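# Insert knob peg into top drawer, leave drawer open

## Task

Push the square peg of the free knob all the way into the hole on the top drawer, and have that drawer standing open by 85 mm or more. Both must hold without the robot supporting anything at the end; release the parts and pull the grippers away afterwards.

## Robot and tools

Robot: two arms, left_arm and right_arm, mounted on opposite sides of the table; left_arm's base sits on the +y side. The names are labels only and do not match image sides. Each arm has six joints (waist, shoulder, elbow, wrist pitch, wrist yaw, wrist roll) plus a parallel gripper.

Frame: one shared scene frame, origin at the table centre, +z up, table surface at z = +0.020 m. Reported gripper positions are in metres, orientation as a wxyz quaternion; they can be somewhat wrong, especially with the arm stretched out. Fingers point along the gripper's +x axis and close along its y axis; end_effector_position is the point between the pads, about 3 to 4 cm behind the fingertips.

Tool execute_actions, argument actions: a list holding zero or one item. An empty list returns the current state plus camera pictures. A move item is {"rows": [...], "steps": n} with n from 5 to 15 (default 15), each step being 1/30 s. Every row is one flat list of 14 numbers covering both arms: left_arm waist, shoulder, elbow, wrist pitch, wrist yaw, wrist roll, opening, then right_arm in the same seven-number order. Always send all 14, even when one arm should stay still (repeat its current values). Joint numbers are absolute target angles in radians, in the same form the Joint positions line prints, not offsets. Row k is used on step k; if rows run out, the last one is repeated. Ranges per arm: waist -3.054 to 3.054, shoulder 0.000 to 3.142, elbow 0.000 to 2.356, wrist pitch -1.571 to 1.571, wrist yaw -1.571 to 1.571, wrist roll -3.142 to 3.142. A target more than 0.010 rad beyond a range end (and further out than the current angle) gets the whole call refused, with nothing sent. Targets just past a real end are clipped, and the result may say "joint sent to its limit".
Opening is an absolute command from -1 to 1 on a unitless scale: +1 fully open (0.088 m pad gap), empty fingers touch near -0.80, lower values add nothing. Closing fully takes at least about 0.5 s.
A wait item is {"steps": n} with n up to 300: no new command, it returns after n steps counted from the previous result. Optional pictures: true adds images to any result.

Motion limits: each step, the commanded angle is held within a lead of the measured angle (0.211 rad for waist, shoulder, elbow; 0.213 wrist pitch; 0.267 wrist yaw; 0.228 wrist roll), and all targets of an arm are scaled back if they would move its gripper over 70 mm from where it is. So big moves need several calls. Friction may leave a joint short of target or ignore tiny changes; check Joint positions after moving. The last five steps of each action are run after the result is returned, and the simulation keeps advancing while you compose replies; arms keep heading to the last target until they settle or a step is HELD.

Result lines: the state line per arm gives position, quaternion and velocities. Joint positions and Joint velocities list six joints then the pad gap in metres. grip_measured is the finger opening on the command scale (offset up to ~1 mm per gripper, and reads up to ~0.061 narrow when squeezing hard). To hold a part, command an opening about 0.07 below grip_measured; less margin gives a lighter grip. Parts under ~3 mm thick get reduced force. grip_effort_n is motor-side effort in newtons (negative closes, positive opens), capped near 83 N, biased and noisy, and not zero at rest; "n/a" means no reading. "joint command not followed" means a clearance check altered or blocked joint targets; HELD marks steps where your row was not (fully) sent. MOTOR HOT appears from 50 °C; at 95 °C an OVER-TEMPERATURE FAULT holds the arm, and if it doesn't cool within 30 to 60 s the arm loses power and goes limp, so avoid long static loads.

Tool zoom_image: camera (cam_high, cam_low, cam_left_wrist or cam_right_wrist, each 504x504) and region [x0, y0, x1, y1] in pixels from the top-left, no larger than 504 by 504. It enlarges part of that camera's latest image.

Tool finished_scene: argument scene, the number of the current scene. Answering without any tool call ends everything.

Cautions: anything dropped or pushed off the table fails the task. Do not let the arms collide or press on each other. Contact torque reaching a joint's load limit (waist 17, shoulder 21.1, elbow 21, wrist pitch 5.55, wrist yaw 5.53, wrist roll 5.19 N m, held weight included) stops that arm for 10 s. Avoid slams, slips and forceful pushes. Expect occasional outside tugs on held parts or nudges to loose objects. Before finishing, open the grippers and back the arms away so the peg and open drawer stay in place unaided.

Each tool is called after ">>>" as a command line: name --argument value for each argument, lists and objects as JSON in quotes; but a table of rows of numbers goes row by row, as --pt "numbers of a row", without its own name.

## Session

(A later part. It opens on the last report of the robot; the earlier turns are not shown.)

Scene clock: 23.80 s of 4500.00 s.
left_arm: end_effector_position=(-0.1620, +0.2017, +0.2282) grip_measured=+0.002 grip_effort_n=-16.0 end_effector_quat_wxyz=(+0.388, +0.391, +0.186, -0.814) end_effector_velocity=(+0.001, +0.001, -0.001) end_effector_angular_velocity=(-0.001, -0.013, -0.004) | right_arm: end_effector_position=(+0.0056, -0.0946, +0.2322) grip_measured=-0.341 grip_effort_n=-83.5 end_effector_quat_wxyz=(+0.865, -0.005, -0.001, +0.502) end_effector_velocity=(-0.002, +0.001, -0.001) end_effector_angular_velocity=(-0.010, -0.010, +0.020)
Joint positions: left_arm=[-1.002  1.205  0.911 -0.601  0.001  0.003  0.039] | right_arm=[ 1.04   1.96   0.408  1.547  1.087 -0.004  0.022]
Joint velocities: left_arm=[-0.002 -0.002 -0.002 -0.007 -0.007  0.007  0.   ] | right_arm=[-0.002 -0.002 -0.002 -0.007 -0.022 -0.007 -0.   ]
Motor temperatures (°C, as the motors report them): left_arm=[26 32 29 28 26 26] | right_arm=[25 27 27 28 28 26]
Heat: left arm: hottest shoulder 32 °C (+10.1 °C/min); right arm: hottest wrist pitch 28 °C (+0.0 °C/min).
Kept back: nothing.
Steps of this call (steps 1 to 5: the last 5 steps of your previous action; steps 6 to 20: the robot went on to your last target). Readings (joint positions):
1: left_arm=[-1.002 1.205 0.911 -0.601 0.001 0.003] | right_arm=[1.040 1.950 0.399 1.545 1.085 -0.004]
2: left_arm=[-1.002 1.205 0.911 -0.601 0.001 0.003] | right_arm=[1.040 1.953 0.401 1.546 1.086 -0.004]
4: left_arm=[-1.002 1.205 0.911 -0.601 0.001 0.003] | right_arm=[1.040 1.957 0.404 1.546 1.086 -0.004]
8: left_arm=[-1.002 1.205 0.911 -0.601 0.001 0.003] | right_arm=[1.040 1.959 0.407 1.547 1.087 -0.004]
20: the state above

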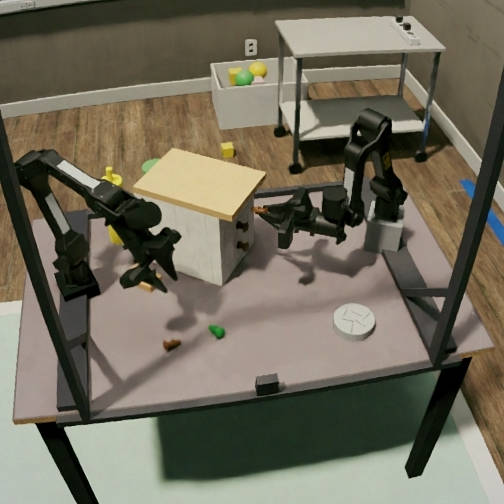

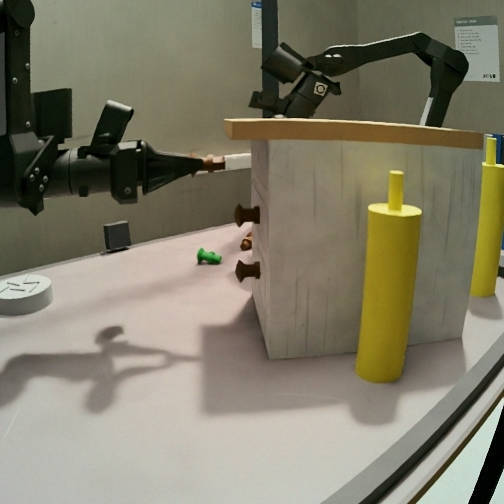

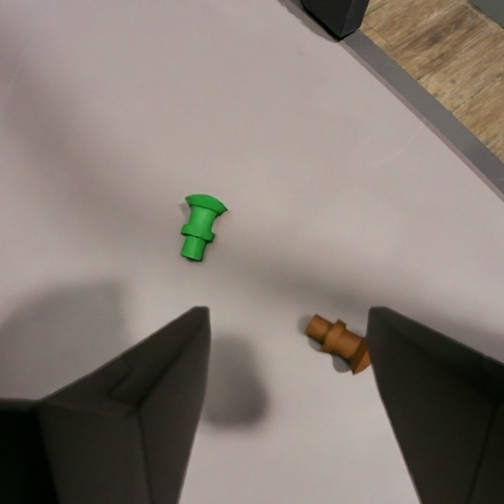

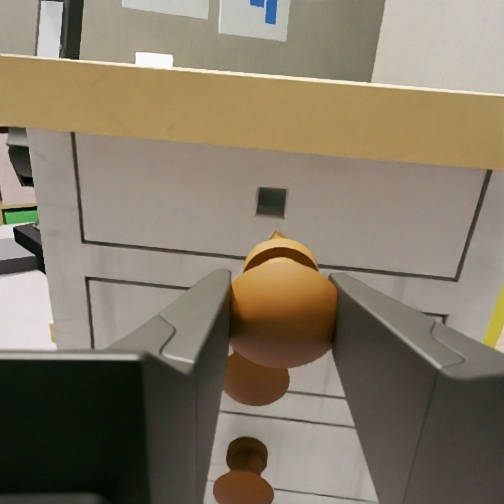

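>>> execute_actions --actions '[{"rows":[[-1.0,1.2,0.9,-0.6,0,0,0,0.922,2.0,0.494,1.506,0.974,-0.72,-0.42]]}]'

>>> execute_actions --actions '[{"steps":20}]' --pictures true

>>> zoom_image --camera "cam_low" --region '[150, 110, 330, 290]'

>>> zoom_image --camera "cam_right_wrist" --region '[200, 150, 360, 310]'

Scene clock: 24.40 s of 4500.00 s.
left_arm: end_effector_position=(-0.1620, +0.2017, +0.2282) grip_measured=+0.002 grip_effort_n=-15.6 end_effector_quat_wxyz=(+0.388, +0.391, +0.186, -0.814) end_effector_velocity=(+0.004, +0.002, -0.005) end_effector_angular_velocity=(+0.020, -0.018, +0.013) | right_arm: end_effector_position=(+0.0231, -0.0639, +0.2345) grip_measured=-0.341 grip_effort_n=-83.5 end_effector_quat_wxyz=(+0.828, -0.255, -0.149, +0.477) end_effector_velocity=(-0.005, +0.004, -0.004) end_effector_angular_velocity=(-0.646, -1.102, +0.030)
Joint positions: left_arm=[-1.002  1.205  0.911 -0.601  0.001  0.003  0.039] | right_arm=[ 0.926  1.989  0.486  1.509  0.98  -0.604  0.022]
Joint velocities: left_arm=[ 0.002  0.002 -0.002 -0.022 -0.007 -0.007 -0.   ] | right_arm=[-0.002  0.012  0.007 -0.007 -0.037 -1.267 -0.   ]
Motor temperatures (°C, as the motors report them): left_arm=[26 32 29 28 26 26] | right_arm=[25 27 27 28 28 26]
Heat: left arm: hottest shoulder 32 °C (+9.8 °C/min); right arm: hottest wrist pitch 28 °C (+0.0 °C/min).
Steps of this call (steps 1 to 8: the robot went on to your last target; steps 9 to 18: the first 10 steps of this action). Readings (joint positions):
9: left_arm=[-1.002 1.205 0.911 -0.601 0.001 0.003] | right_arm=[1.030 1.964 0.416 1.546 1.070 -0.042]
10: left_arm=[-1.002 1.205 0.911 -0.601 0.001 0.003] | right_arm=[1.001 1.971 0.434 1.533 1.039 -0.109]
12: left_arm=[-1.002 1.205 0.911 -0.601 0.001 0.003] | right_arm=[0.951 1.984 0.471 1.518 1.005 -0.235]
16: left_arm=[-1.002 1.205 0.911 -0.601 0.001 0.003] | right_arm=[0.926 1.987 0.486 1.511 0.984 -0.489]
18: the state above

Scene clock: 25.07 s of 4500.00 s.
left_arm: end_effector_position=(-0.1620, +0.2017, +0.2282) grip_measured=+0.002 grip_effort_n=-15.6 end_effector_quat_wxyz=(+0.388, +0.391, +0.186, -0.814) end_effector_velocity=(+0.004, +0.004, -0.005) end_effector_angular_velocity=(+0.026, -0.011, +0.019) | right_arm: end_effector_position=(+0.0231, -0.0634, +0.2344) grip_measured=-0.341 grip_effort_n=-83.5 end_effector_quat_wxyz=(+0.813, -0.299, -0.175, +0.469) end_effector_velocity=(+0.000, +0.000, -0.002) end_effector_angular_velocity=(-0.022, -0.024, +0.005)
Joint positions: left_arm=[-1.002  1.205  0.911 -0.601  0.001  0.003  0.039] | right_arm=[ 0.925  1.989  0.487  1.508  0.977 -0.713  0.022]
Joint velocities: left_arm=[-0.002 -0.002 -0.007 -0.022 -0.007 -0.022 -0.   ] | right_arm=[-0.002  0.002 -0.002 -0.007 -0.007 -0.022 -0.   ]
Motor temperatures (°C, as the motors report them): left_arm=[26 32 29 28 26 26] | right_arm=[25 27 27 28 28 26]
Heat: left arm: hottest shoulder 32 °C (+9.6 °C/min); right arm: hottest wrist pitch 28 °C (+0.0 °C/min).
Kept back: nothing.
Steps of this call (steps 1 to 5: the last 5 steps of your previous action; steps 6 to 20: the robot went on to your last target). Readings (joint positions):
1: left_arm=[-1.002 1.205 0.911 -0.601 0.001 0.003] | right_arm=[0.926 1.989 0.486 1.508 0.979 -0.640]
2: left_arm=[-1.002 1.205 0.911 -0.601 0.001 0.003] | right_arm=[0.926 1.989 0.487 1.508 0.978 -0.663]
4: left_arm=[-1.002 1.205 0.911 -0.601 0.001 0.003] | right_arm=[0.925 1.989 0.487 1.508 0.978 -0.690]
8: left_arm=[-1.002 1.205 0.911 -0.601 0.001 0.003] | right_arm=[0.925 1.989 0.487 1.508 0.977 -0.708]
20: the state above

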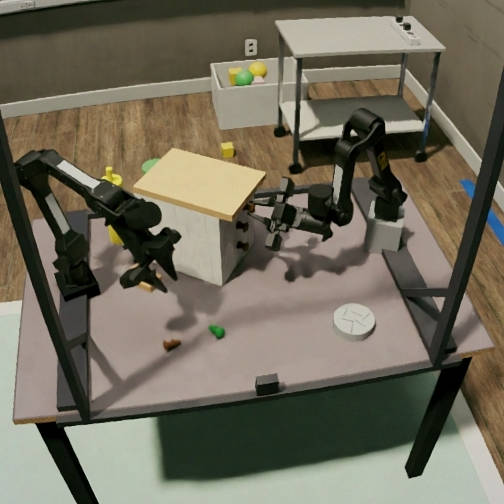

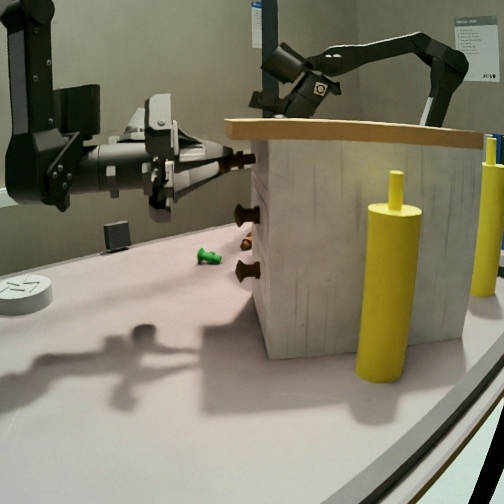

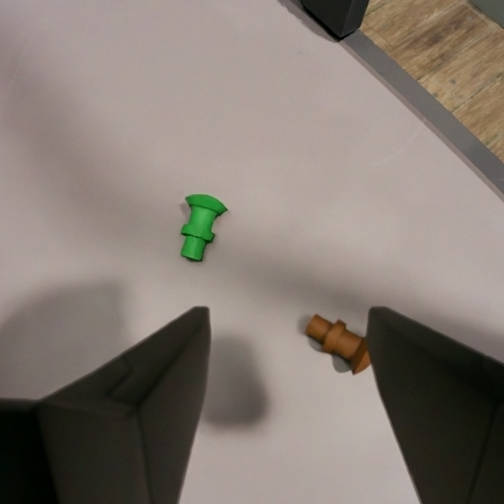

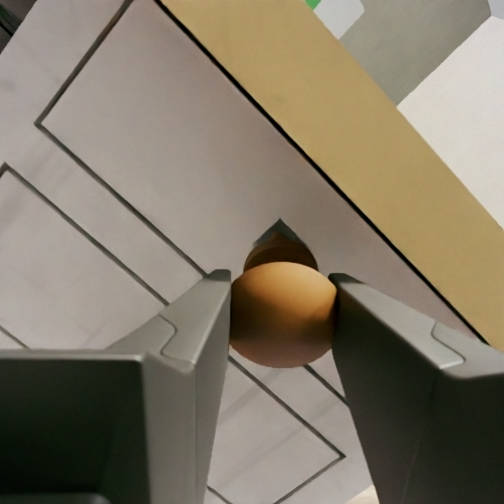

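Region (150, 110, 330, 290) of cam_low's 504x504 image, scaled by 2.800, with more detail than that image has.

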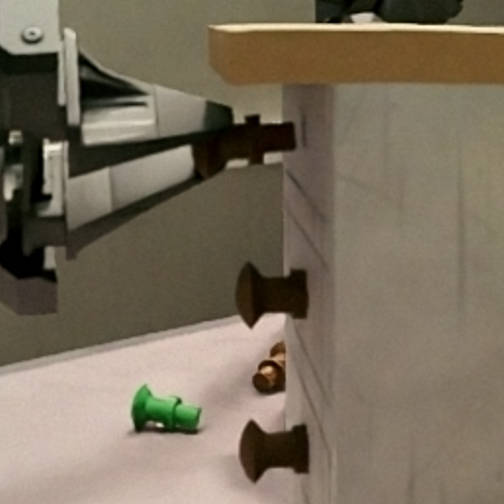

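Region (200, 150, 360, 310) of cam_right_wrist's 504x504 image, scaled by 3.150, with more detail than that image has.

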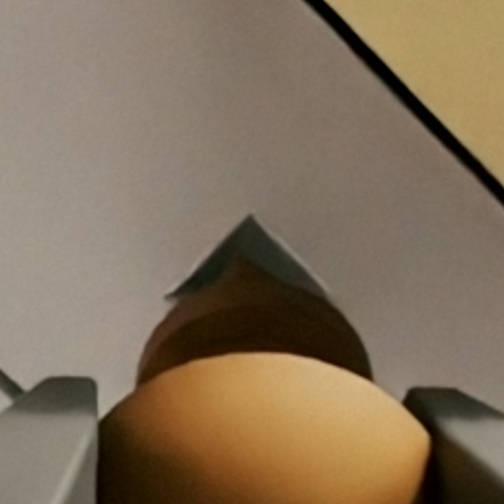

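>>> execute_actions --actions '[{"rows":[[-1.0,1.2,0.9,-0.6,0,0,0,0.91,2.0,0.504,1.497,0.962,-0.72,-0.42],[-1.0,1.2,0.9,-0.6,0,0,0,0.91,2.0,0.504,1.497,0.962,-0.72,-0.42],[-1.0,1.2,0.9,-0.6,0,0,0,0.91,2.0,0.504,1.497,0.962,-0.72,-0.42],[-1.0,1.2,0.9,-0.6,0,0,0,0.91,2.0,0.504,1.497,0.962,-0.72,-0.42],[-1.0,1.2,0.9,-0.6,0,0,0,0.898,2.003,0.514,1.49,0.95,-0.72,-0.42],[-1.0,1.2,0.9,-0.6,0,0,0,0.898,2.003,0.514,1.49,0.95,-0.72,-0.42],[-1.0,1.2,0.9,-0.6,0,0,0,0.898,2.003,0.514,1.49,0.95,-0.72,-0.42],[-1.0,1.2,0.9,-0.6,0,0,0,0.898,2.003,0.514,1.49,0.95,-0.72,-0.42],[-1.0,1.2,0.9,-0.6,0,0,0,0.886,2.006,0.523,1.484,0.938,-0.72,-0.42]]}]'

>>> execute_actions --actions '[{"steps":15}]' --pictures true

>>> zoom_image --camera "cam_low" --region '[150, 110, 330, 290]'

Scene clock: 25.67 s of 4500.00 s.
left_arm: end_effector_position=(-0.1620, +0.2017, +0.2282) grip_measured=+0.002 grip_effort_n=-15.6 end_effector_quat_wxyz=(+0.388, +0.391, +0.186, -0.814) end_effector_velocity=(+0.002, -0.002, +0.002) end_effector_angular_velocity=(-0.017, -0.002, +0.017) | right_arm: end_effector_position=(+0.0254, -0.0574, +0.2356) grip_measured=-0.341 grip_effort_n=-83.5 end_effector_quat_wxyz=(+0.812, -0.299, -0.176, +0.470) end_effector_velocity=(-0.004, +0.009, +0.003) end_effector_angular_velocity=(-0.001, -0.006, +0.039)
Joint positions: left_arm=[-1.002  1.205  0.911 -0.601  0.001  0.003  0.039] | right_arm=[ 0.906  1.991  0.504  1.494  0.955 -0.714  0.022]
Joint velocities: left_arm=[-0.002 -0.007 -0.002  0.007 -0.022 -0.007 -0.   ] | right_arm=[-0.012 -0.002  0.022 -0.022 -0.051 -0.007 -0.   ]
Motor temperatures (°C, as the motors report them): left_arm=[26 32 29 28 26 26] | right_arm=[25 27 27 28 28 26]
Heat: left arm: hottest shoulder 32 °C (+9.4 °C/min); right arm: hottest wrist pitch 28 °C (+0.0 °C/min).
Steps of this call (steps 1 to 8: the robot went on to your last target; steps 9 to 18: the first 10 steps of this action). Readings (joint positions):
9: left_arm=[-1.002 1.205 0.911 -0.601 0.001 0.003] | right_arm=[0.924 1.989 0.488 1.507 0.975 -0.713]
10: left_arm=[-1.002 1.205 0.911 -0.601 0.001 0.003] | right_arm=[0.921 1.989 0.491 1.504 0.972 -0.713]
12: left_arm=[-1.002 1.205 0.911 -0.601 0.001 0.003] | right_arm=[0.916 1.990 0.495 1.502 0.968 -0.714]
16: left_arm=[-1.002 1.205 0.911 -0.601 0.001 0.003] | right_arm=[0.908 1.991 0.502 1.496 0.959 -0.714]
18: the state above

Scene clock: 26.17 s of 4500.00 s.
left_arm: end_effector_position=(-0.1620, +0.2017, +0.2282) grip_measured=+0.002 grip_effort_n=-16.0 end_effector_quat_wxyz=(+0.388, +0.391, +0.186, -0.814) end_effector_velocity=(+0.001, +0.001, -0.001) end_effector_angular_velocity=(+0.005, -0.005, +0.008) | right_arm: end_effector_position=(+0.0254, -0.0570, +0.2354) grip_measured=-0.341 grip_effort_n=-83.5 end_effector_quat_wxyz=(+0.811, -0.299, -0.176, +0.471) end_effector_velocity=(+0.002, -0.001, -0.001) end_effector_angular_velocity=(-0.018, -0.022, -0.010)
Joint positions: left_arm=[-1.002  1.205  0.911 -0.601  0.001  0.003  0.039] | right_arm=[ 0.905  1.991  0.505  1.492  0.952 -0.714  0.022]
Joint velocities: left_arm=[-0.002 -0.002 -0.002 -0.007 -0.007 -0.007 -0.   ] | right_arm=[-0.002 -0.002 -0.002 -0.007  0.007 -0.022 -0.   ]
Motor temperatures (°C, as the motors report them): left_arm=[26 32 29 28 26 26] | right_arm=[25 27 27 28 28 26]
Heat: left arm: hottest shoulder 32 °C (+9.2 °C/min); right arm: hottest wrist pitch 28 °C (+0.0 °C/min).
Kept back: nothing.
Steps of this call (steps 1 to 5: the last 5 steps of your previous action; steps 6 to 15: the robot went on to your last target). Readings (joint positions):
1: left_arm=[-1.002 1.205 0.911 -0.601 0.001 0.003] | right_arm=[0.906 1.991 0.504 1.494 0.954 -0.714]
2: left_arm=[-1.002 1.205 0.911 -0.601 0.001 0.003] | right_arm=[0.906 1.991 0.505 1.493 0.953 -0.714]
4: left_arm=[-1.002 1.205 0.911 -0.601 0.001 0.003] | right_arm=[0.906 1.991 0.505 1.493 0.952 -0.714]
8: left_arm=[-1.002 1.205 0.911 -0.601 0.001 0.003] | right_arm=[0.906 1.991 0.505 1.492 0.952 -0.714]
15: the state above
All arms were judged still, so your last target was given up. Only a new action makes them travel on or press farther. Fingers that are still opening or closing keep moving.

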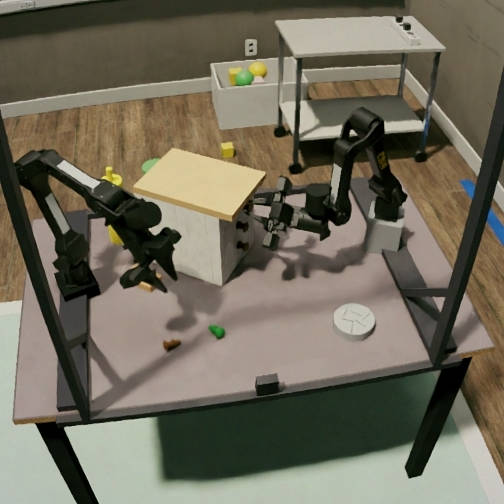

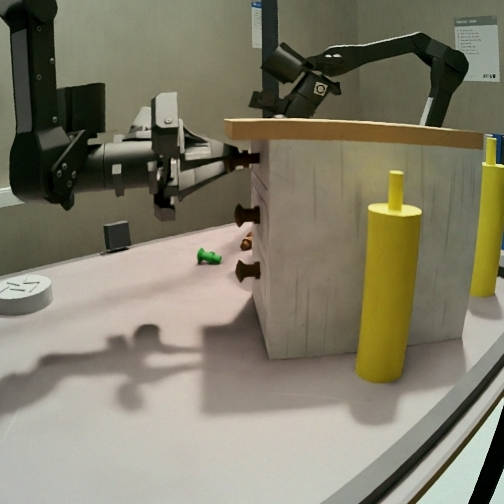

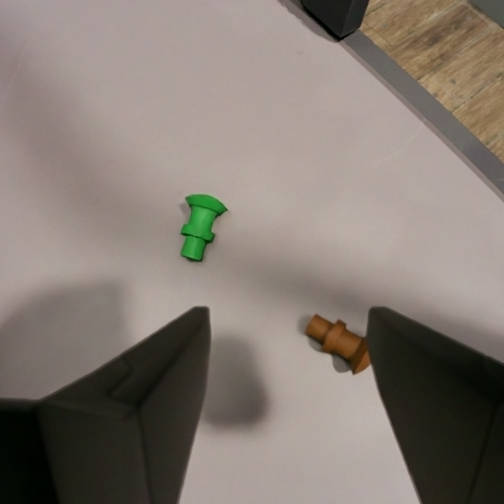

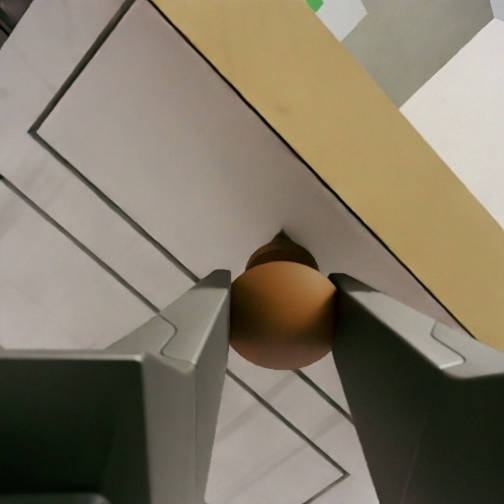

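Region (150, 110, 330, 290) of cam_low's 504x504 image, scaled by 2.800, with more detail than that image has.

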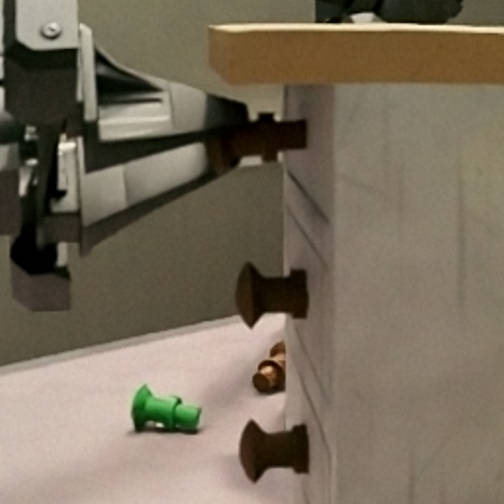

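In the chamfer. Press further while wiggling roll.

>>> execute_actions --actions '[{"rows":[[-1.0,1.2,0.9,-0.6,0,0,0,0.875,2.006,0.53,1.484,0.94,-0.66,-0.42],[-1.0,1.2,0.9,-0.6,0,0,0,0.875,2.006,0.53,1.484,0.94,-0.64,-0.42],[-1.0,1.2,0.9,-0.6,0,0,0,0.875,2.006,0.53,1.484,0.94,-0.62,-0.42],[-1.0,1.2,0.9,-0.6,0,0,0,0.875,2.006,0.53,1.484,0.94,-0.62,-0.42],[-1.0,1.2,0.9,-0.6,0,0,0,0.875,2.006,0.53,1.484,0.94,-0.62,-0.42],[-1.0,1.2,0.9,-0.6,0,0,0,0.875,2.006,0.53,1.484,0.94,-0.62,-0.42],[-1.0,1.2,0.9,-0.6,0,0,0,0.875,2.006,0.53,1.484,0.94,-0.7,-0.42],[-1.0,1.2,0.9,-0.6,0,0,0,0.875,2.006,0.53,1.484,0.94,-0.76,-0.42],[-1.0,1.2,0.9,-0.6,0,0,0,0.875,2.006,0.53,1.484,0.94,-0.8,-0.42]]}]'

>>> execute_actions --actions '[{"steps":15}]' --pictures true

>>> zoom_image --camera "cam_right_wrist" --region '[200, 150, 360, 310]'

Scene clock: 26.77 s of 4500.00 s.
left_arm: end_effector_position=(-0.1620, +0.2017, +0.2282) grip_measured=+0.002 grip_effort_n=-16.0 end_effector_quat_wxyz=(+0.388, +0.391, +0.186, -0.814) end_effector_velocity=(+0.002, +0.002, -0.001) end_effector_angular_velocity=(+0.007, -0.019, -0.004) | right_arm: end_effector_position=(+0.0290, -0.0522, +0.2366) grip_measured=-0.341 grip_effort_n=-83.5 end_effector_quat_wxyz=(+0.810, -0.305, -0.180, +0.467) end_effector_velocity=(-0.001, +0.002, -0.002) end_effector_angular_velocity=(-0.354, -0.606, +0.000)
Joint positions: left_arm=[-1.002  1.205  0.911 -0.601  0.001  0.003  0.039] | right_arm=[ 0.888  1.995  0.519  1.486  0.94  -0.732  0.022]
Joint velocities: left_arm=[-0.002 -0.002  0.002 -0.022 -0.007  0.007 -0.   ] | right_arm=[-0.002  0.007  0.007 -0.007 -0.007 -0.696 -0.   ]
Motor temperatures (°C, as the motors report them): left_arm=[26 32 29 28 26 26] | right_arm=[25 27 27 28 28 26]
Heat: left arm: hottest shoulder 32 °C (+9.0 °C/min); right arm: hottest wrist pitch 28 °C (+0.0 °C/min).
Steps of this call (steps 1 to 8: nothing new was sent; steps 9 to 18: the first 10 steps of this action). Readings (joint positions):
9: left_arm=[-1.002 1.205 0.911 -0.601 0.001 0.003] | right_arm=[0.905 1.991 0.505 1.492 0.952 -0.710]
10: left_arm=[-1.002 1.205 0.911 -0.601 0.001 0.003] | right_arm=[0.904 1.991 0.506 1.492 0.951 -0.695]
12: left_arm=[-1.002 1.205 0.911 -0.601 0.001 0.003] | right_arm=[0.903 1.991 0.508 1.492 0.951 -0.661]
16: left_arm=[-1.002 1.205 0.911 -0.601 0.001 0.003] | right_arm=[0.888 1.994 0.519 1.486 0.940 -0.669]
18: the state above

Scene clock: 27.27 s of 4500.00 s.
left_arm: end_effector_position=(-0.1620, +0.2017, +0.2282) grip_measured=+0.002 grip_effort_n=-16.0 end_effector_quat_wxyz=(+0.388, +0.391, +0.186, -0.814) end_effector_velocity=(+0.001, +0.001, -0.001) end_effector_angular_velocity=(+0.005, -0.005, +0.008) | right_arm: end_effector_position=(+0.0290, -0.0521, +0.2366) grip_measured=-0.341 grip_effort_n=-83.5 end_effector_quat_wxyz=(+0.801, -0.328, -0.193, +0.462) end_effector_velocity=(-0.000, +0.001, -0.004) end_effector_angular_velocity=(-0.031, -0.028, +0.005)
Joint positions: left_arm=[-1.002  1.205  0.911 -0.601  0.001  0.003  0.039] | right_arm=[ 0.888  1.995  0.52   1.486  0.94  -0.79   0.022]
Joint velocities: left_arm=[-0.002 -0.002 -0.002 -0.007 -0.007 -0.007 -0.   ] | right_arm=[-0.002  0.002  0.002 -0.022 -0.007 -0.022  0.   ]
Motor temperatures (°C, as the motors report them): left_arm=[26 32 29 28 26 26] | right_arm=[25 27 27 28 28 26]
Heat: left arm: hottest shoulder 32 °C (+8.8 °C/min); right arm: hottest wrist pitch 28 °C (+0.0 °C/min).
Kept back: nothing.
Steps of this call (steps 1 to 5: the last 5 steps of your previous action; steps 6 to 15: the robot went on to your last target). Readings (joint positions):
1: left_arm=[-1.002 1.205 0.911 -0.601 0.001 0.003] | right_arm=[0.888 1.995 0.519 1.486 0.940 -0.750]
2: left_arm=[-1.002 1.205 0.911 -0.601 0.001 0.003] | right_arm=[0.888 1.995 0.520 1.486 0.940 -0.763]
4: left_arm=[-1.002 1.205 0.911 -0.601 0.001 0.003] | right_arm=[0.888 1.995 0.520 1.486 0.940 -0.777]
8: left_arm=[-1.002 1.205 0.911 -0.601 0.001 0.003] | right_arm=[0.888 1.995 0.520 1.486 0.940 -0.787]
15: the state above

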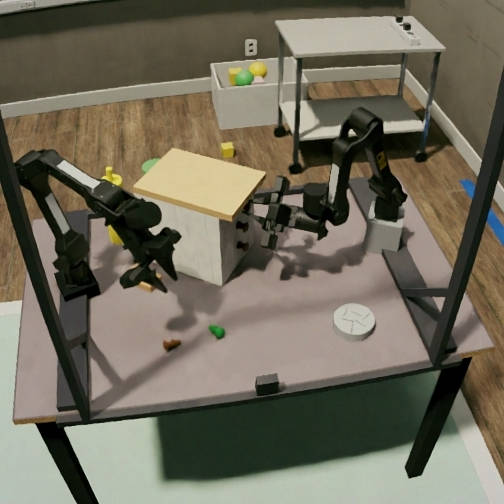

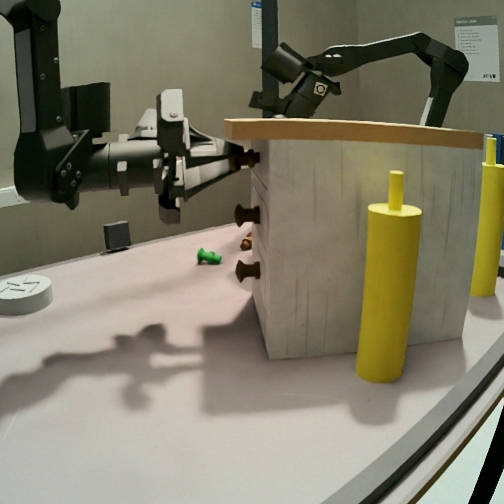

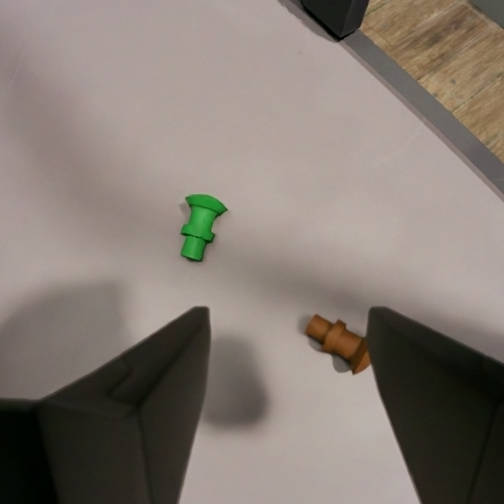

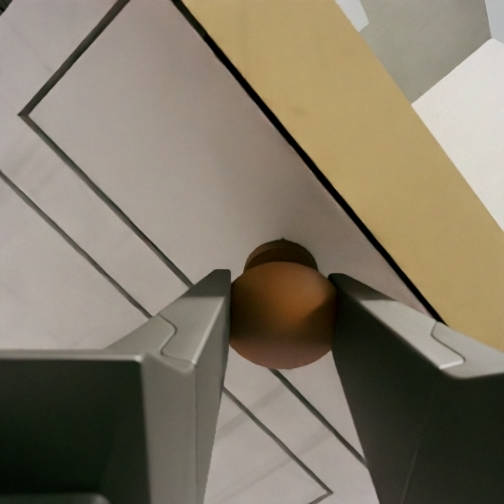

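Region (200, 150, 360, 310) of cam_right_wrist's 504x504 image, scaled by 3.150, with more detail than that image has.

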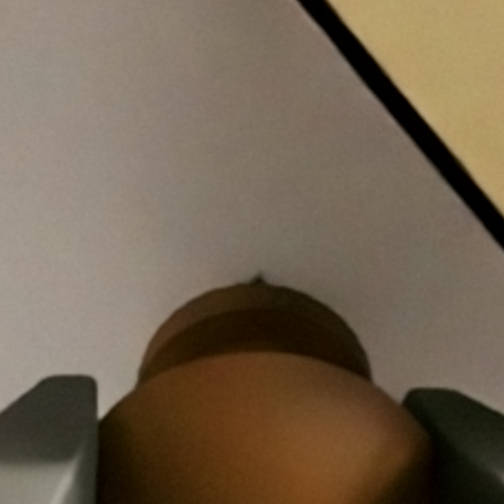

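Entered. Continue; roll back toward flat to clear the overhang.

>>> execute_actions --actions '[{"rows":[[-1.0,1.2,0.9,-0.6,0,0,0,0.84,2.018,0.56,1.468,0.915,-0.74,-0.42]]}]'

>>> execute_actions --actions '[{"steps":15}]' --pictures true

>>> zoom_image --camera "cam_low" --region '[150, 110, 330, 290]'

Scene clock: 27.77 s of 4500.00 s.
left_arm: end_effector_position=(-0.1620, +0.2017, +0.2282) grip_measured=+0.002 grip_effort_n=-16.0 end_effector_quat_wxyz=(+0.388, +0.391, +0.186, -0.814) end_effector_velocity=(+0.003, -0.000, -0.001) end_effector_angular_velocity=(-0.002, -0.014, +0.017) | right_arm: end_effector_position=(+0.0317, -0.0468, +0.2365) grip_measured=-0.341 grip_effort_n=-83.5 end_effector_quat_wxyz=(+0.808, -0.311, -0.183, +0.465) end_effector_velocity=(+0.002, +0.003, -0.004) end_effector_angular_velocity=(-0.016, -0.002, +0.010)
Joint positions: left_arm=[-1.002  1.205  0.911 -0.601  0.001  0.003  0.039] | right_arm=[ 0.872  2.002  0.536  1.476  0.925 -0.746  0.022]
Joint velocities: left_arm=[-0.002 -0.002 -0.002 -0.007 -0.022 -0.007 -0.   ] | right_arm=[-0.012  0.002  0.002 -0.022 -0.022  0.007 -0.   ]
Motor temperatures (°C, as the motors report them): left_arm=[26 32 29 28 26 26] | right_arm=[25 27 27 28 28 26]
Heat: left arm: hottest shoulder 32 °C (+8.6 °C/min); right arm: hottest wrist pitch 28 °C (+0.0 °C/min).
Steps of this call (steps 1 to 5: the robot went on to your last target; steps 6 to 15: the first 10 steps of this action). Readings (joint positions):
6: left_arm=[-1.002 1.205 0.911 -0.601 0.001 0.003] | right_arm=[0.885 1.997 0.523 1.485 0.936 -0.786]
7: left_arm=[-1.002 1.205 0.911 -0.601 0.001 0.003] | right_arm=[0.880 1.999 0.527 1.481 0.933 -0.776]
9: left_arm=[-1.002 1.205 0.911 -0.601 0.001 0.003] | right_arm=[0.874 2.002 0.533 1.478 0.928 -0.760]
13: left_arm=[-1.002 1.205 0.911 -0.601 0.001 0.003] | right_arm=[0.872 2.002 0.536 1.476 0.925 -0.748]
15: the state above

Scene clock: 28.27 s of 4500.00 s.
left_arm: end_effector_position=(-0.1620, +0.2017, +0.2282) grip_measured=+0.002 grip_effort_n=-16.0 end_effector_quat_wxyz=(+0.388, +0.391, +0.186, -0.814) end_effector_velocity=(+0.001, +0.001, -0.001) end_effector_angular_velocity=(+0.005, -0.005, +0.008) | right_arm: end_effector_position=(+0.0318, -0.0467, +0.2366) grip_measured=-0.341 grip_effort_n=-83.5 end_effector_quat_wxyz=(+0.808, -0.311, -0.182, +0.465) end_effector_velocity=(+0.000, -0.001, -0.001) end_effector_angular_velocity=(-0.018, -0.022, -0.005)
Joint positions: left_arm=[-1.002  1.205  0.911 -0.601  0.001  0.003  0.039] | right_arm=[ 0.871  2.002  0.536  1.476  0.924 -0.745  0.022]
Joint velocities: left_arm=[-0.002 -0.002 -0.002 -0.007 -0.007 -0.007  0.   ] | right_arm=[ 0.002 -0.002 -0.002 -0.007  0.007 -0.022 -0.   ]
Motor temperatures (°C, as the motors report them): left_arm=[26 32 29 29 26 26] | right_arm=[25 27 27 28 28 26]
Heat: left arm: hottest shoulder 32 °C (+8.5 °C/min); right arm: hottest wrist pitch 28 °C (+0.0 °C/min).
Kept back: nothing.
Steps of this call (steps 1 to 5: the last 5 steps of your previous action; steps 6 to 15: the robot went on to your last target). Readings (joint positions):
1: left_arm=[-1.002 1.205 0.911 -0.601 0.001 0.003] | right_arm=[0.872 2.002 0.536 1.476 0.925 -0.746]
2: left_arm=[-1.002 1.205 0.911 -0.601 0.001 0.003] | right_arm=[0.871 2.002 0.536 1.476 0.924 -0.746]
4: left_arm=[-1.002 1.205 0.911 -0.601 0.001 0.003] | right_arm=[0.871 2.002 0.536 1.476 0.924 -0.745]
8: left_arm=[-1.002 1.205 0.911 -0.601 0.001 0.003] | right_arm=[0.871 2.002 0.536 1.476 0.924 -0.745]
15: the state above
All arms were judged still, so your last target was given up. Only a new action makes them travel on or press farther. Fingers that are still opening or closing keep moving.

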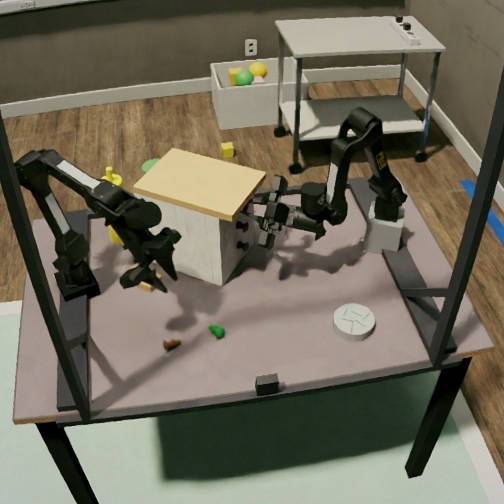

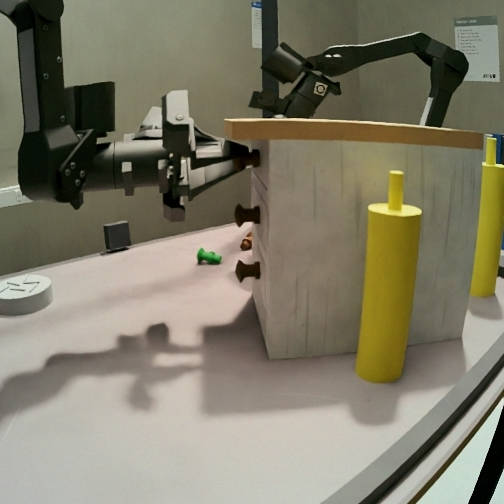

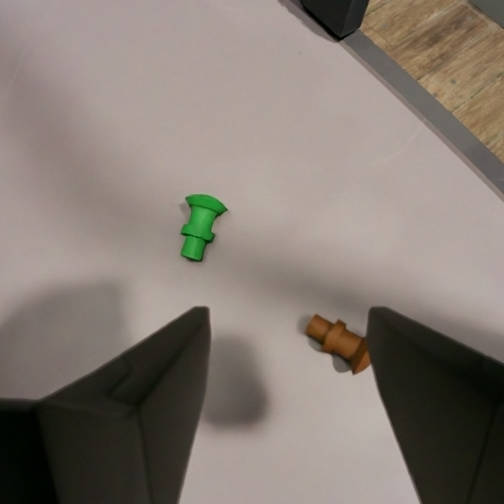

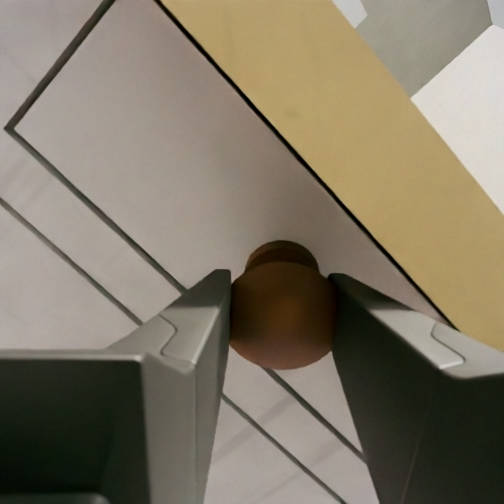

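Region (150, 110, 330, 290) of cam_low's 504x504 image, scaled by 2.800, with more detail than that image has.

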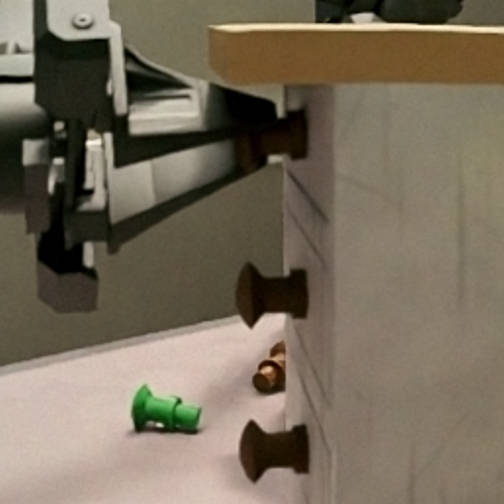

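>>> execute_actions --actions '[{"rows":[[-1.0,1.2,0.9,-0.6,0,0,0,0.82,2.018,0.575,1.468,0.915,-0.74,-0.42]],"steps":10}]'

>>> execute_actions --actions '[{"rows":[[-1.0,1.2,0.9,-0.6,0,0,0,0.87,2.0,0.535,1.476,0.925,-0.74,-0.42],[-1.0,1.2,0.9,-0.6,0,0,0,0.88,1.99,0.52,1.48,0.935,-0.74,-0.42],[-1.0,1.2,0.9,-0.6,0,0,0,0.89,1.988,0.513,1.484,0.945,-0.74,-0.42],[-1.0,1.2,0.9,-0.6,0,0,0,0.90,1.986,0.506,1.488,0.955,-0.74,-0.42],[-1.0,1.2,0.9,-0.6,0,0,0,0.91,1.983,0.499,1.492,0.965,-0.74,-0.42],[-1.0,1.2,0.9,-0.6,0,0,0,0.92,1.98,0.492,1.496,0.975,-0.74,-0.42],[-1.0,1.2,0.9,-0.6,0,0,0,0.93,1.977,0.485,1.5,0.985,-0.74,-0.42],[-1.0,1.2,0.9,-0.6,0,0,0,0.94,1.974,0.478,1.504,0.995,-0.74,-0.42],[-1.0,1.2,0.9,-0.6,0,0,0,0.95,1.971,0.471,1.508,1.005,-0.74,-0.42],[-1.0,1.2,0.9,-0.6,0,0,0,0.96,1.969,0.464,1.512,1.015,-0.74,-0.42],[-1.0,1.2,0.9,-0.6,0,0,0,0.975,1.966,0.456,1.516,1.028,-0.74,-0.42]]}]'

>>> execute_actions --actions '[{"steps":10}]' --pictures true

Scene clock: 28.90 s of 4500.00 s.
left_arm: end_effector_position=(-0.1620, +0.2017, +0.2282) grip_measured=+0.002 grip_effort_n=-15.6 end_effector_quat_wxyz=(+0.388, +0.391, +0.186, -0.814) end_effector_velocity=(+0.002, +0.002, -0.003) end_effector_angular_velocity=(+0.015, -0.001, +0.019) | right_arm: end_effector_position=(+0.0320, -0.0450, +0.2377) grip_measured=-0.341 grip_effort_n=-83.5 end_effector_quat_wxyz=(+0.809, -0.308, -0.183, +0.466) end_effector_velocity=(-0.001, +0.001, -0.003) end_effector_angular_velocity=(-0.028, -0.017, -0.005)
Joint positions: left_arm=[-1.002  1.205  0.911 -0.601  0.001  0.003  0.039] | right_arm=[ 0.868  2.002  0.542  1.475  0.92  -0.745  0.022]
Joint velocities: left_arm=[-0.002 -0.002 -0.007 -0.007 -0.007 -0.022 -0.   ] | right_arm=[ 0.002 -0.002  0.007 -0.037  0.007 -0.007 -0.   ]
Motor temperatures (°C, as the motors report them): left_arm=[26 32 29 29 26 26] | right_arm=[25 27 27 28 28 26]
Heat: left arm: hottest shoulder 32 °C (+8.3 °C/min); right arm: hottest wrist pitch 28 °C (+0.0 °C/min).
Steps of this call (steps 1 to 14: nothing new was sent; steps 15 to 19: the first 5 steps of this action). Readings (joint positions):
15: left_arm=[-1.002 1.205 0.911 -0.601 0.001 0.003] | right_arm=[0.870 2.002 0.538 1.475 0.923 -0.745]
16: left_arm=[-1.002 1.205 0.911 -0.601 0.001 0.003] | right_arm=[0.868 2.002 0.541 1.475 0.920 -0.745]
18: left_arm=[-1.002 1.205 0.911 -0.601 0.001 0.003] | right_arm=[0.868 2.002 0.542 1.475 0.920 -0.745]
19: the state above

Scene clock: 29.40 s of 4500.00 s.
left_arm: end_effector_position=(-0.1620, +0.2017, +0.2282) grip_measured=+0.002 grip_effort_n=-15.6 end_effector_quat_wxyz=(+0.388, +0.391, +0.186, -0.814) end_effector_velocity=(+0.001, +0.001, -0.001) end_effector_angular_velocity=(+0.005, -0.005, +0.008) | right_arm: end_effector_position=(+0.0226, -0.0633, +0.2358) grip_measured=-0.341 grip_effort_n=-83.5 end_effector_quat_wxyz=(+0.810, -0.312, -0.181, +0.463) end_effector_velocity=(-0.059, -0.083, -0.004) end_effector_angular_velocity=(-0.024, -0.014, +0.044)
Joint positions: left_arm=[-1.002  1.205  0.911 -0.601  0.001  0.003  0.039] | right_arm=[ 0.928  1.985  0.492  1.502  0.987 -0.744  0.022]
Joint velocities: left_arm=[-0.002 -0.002 -0.002 -0.007 -0.007 -0.007 -0.   ] | right_arm=[ 0.315 -0.09  -0.222  0.11   0.271 -0.007 -0.   ]
Motor temperatures (°C, as the motors report them): left_arm=[26 32 29 29 26 26] | right_arm=[25 27 27 28 28 26]
Heat: left arm: hottest shoulder 32 °C (+8.2 °C/min); right arm: hottest wrist pitch 28 °C (+0.0 °C/min).
Steps of this call (steps 1 to 5: the last 5 steps of your previous action; steps 6 to 15: the first 10 steps of this action). Readings (joint positions):
6: left_arm=[-1.002 1.205 0.911 -0.601 0.001 0.003] | right_arm=[0.870 2.002 0.541 1.475 0.922 -0.745]
7: left_arm=[-1.002 1.205 0.911 -0.601 0.001 0.003] | right_arm=[0.872 2.002 0.539 1.475 0.926 -0.745]
9: left_arm=[-1.002 1.205 0.911 -0.601 0.001 0.003] | right_arm=[0.875 2.002 0.533 1.479 0.931 -0.744]
13: left_arm=[-1.002 1.205 0.911 -0.601 0.001 0.003] | right_arm=[0.907 1.992 0.507 1.494 0.967 -0.744]
15: the state above

Scene clock: 29.73 s of 4500.00 s.
left_arm: end_effector_position=(-0.1620, +0.2017, +0.2282) grip_measured=+0.002 grip_effort_n=-16.0 end_effector_quat_wxyz=(+0.388, +0.391, +0.186, -0.814) end_effector_velocity=(+0.003, +0.003, -0.003) end_effector_angular_velocity=(+0.011, -0.022, -0.004) | right_arm: end_effector_position=(+0.0154, -0.0735, +0.2355) grip_measured=-0.341 grip_effort_n=-83.5 end_effector_quat_wxyz=(+0.809, -0.312, -0.182, +0.465) end_effector_velocity=(-0.001, -0.001, +0.000) end_effector_angular_velocity=(-0.002, -0.005, +0.010)
Joint positions: left_arm=[-1.002  1.205  0.911 -0.601  0.001  0.003  0.039] | right_arm=[ 0.968  1.975  0.467  1.516  1.023 -0.744  0.022]
Joint velocities: left_arm=[-0.002 -0.002 -0.002 -0.022 -0.007  0.007 -0.   ] | right_arm=[ 0.002 -0.002 -0.007  0.007 -0.007 -0.007 -0.   ]
Motor temperatures (°C, as the motors report them): left_arm=[26 32 29 29 26 26] | right_arm=[25 27 27 28 28 26]
Heat: left arm: hottest shoulder 32 °C (+8.1 °C/min); right arm: hottest wrist pitch 28 °C (+0.0 °C/min).
Kept back: nothing.
Steps of this call (steps 1 to 5: the last 5 steps of your previous action; steps 6 to 10: the robot went on to your last target). Readings (joint positions):
1: left_arm=[-1.002 1.205 0.911 -0.601 0.001 0.003] | right_arm=[0.939 1.982 0.485 1.506 0.998 -0.744]
2: left_arm=[-1.002 1.205 0.911 -0.601 0.001 0.003] | right_arm=[0.950 1.980 0.478 1.510 1.007 -0.744]
4: left_arm=[-1.002 1.205 0.911 -0.601 0.001 0.003] | right_arm=[0.963 1.976 0.470 1.513 1.017 -0.744]
8: left_arm=[-1.002 1.205 0.911 -0.601 0.001 0.003] | right_arm=[0.968 1.975 0.467 1.515 1.023 -0.744]
10: the state above

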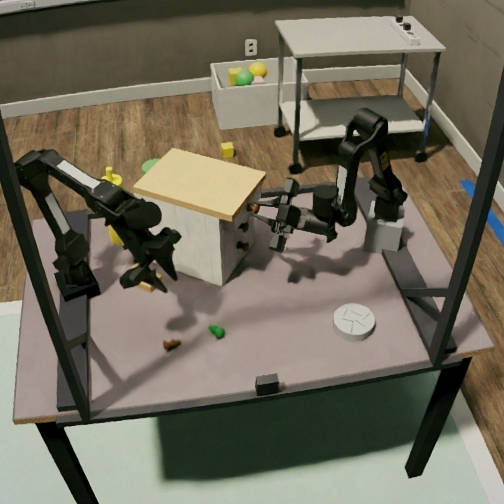

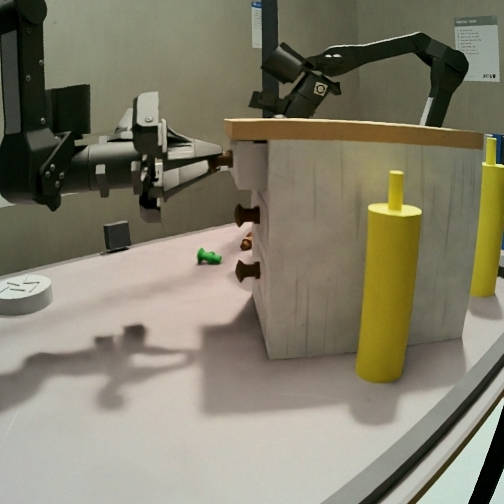

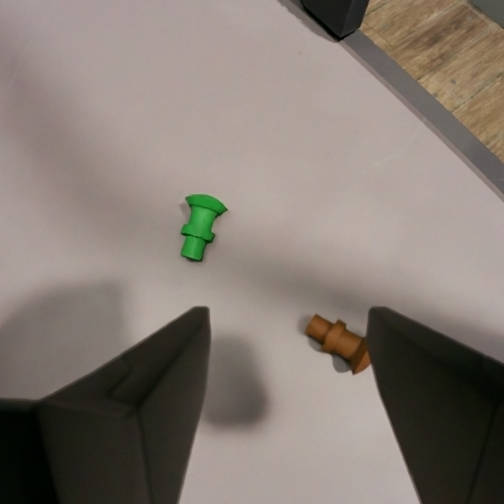

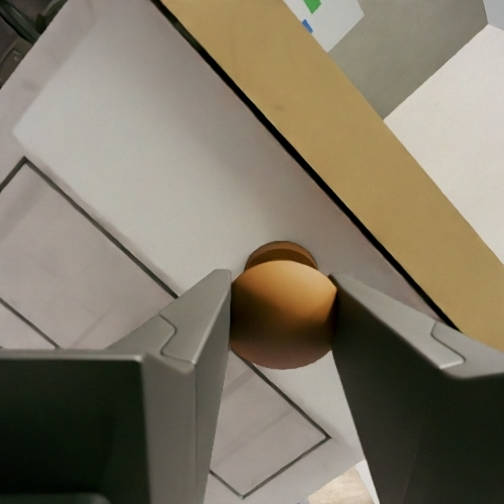

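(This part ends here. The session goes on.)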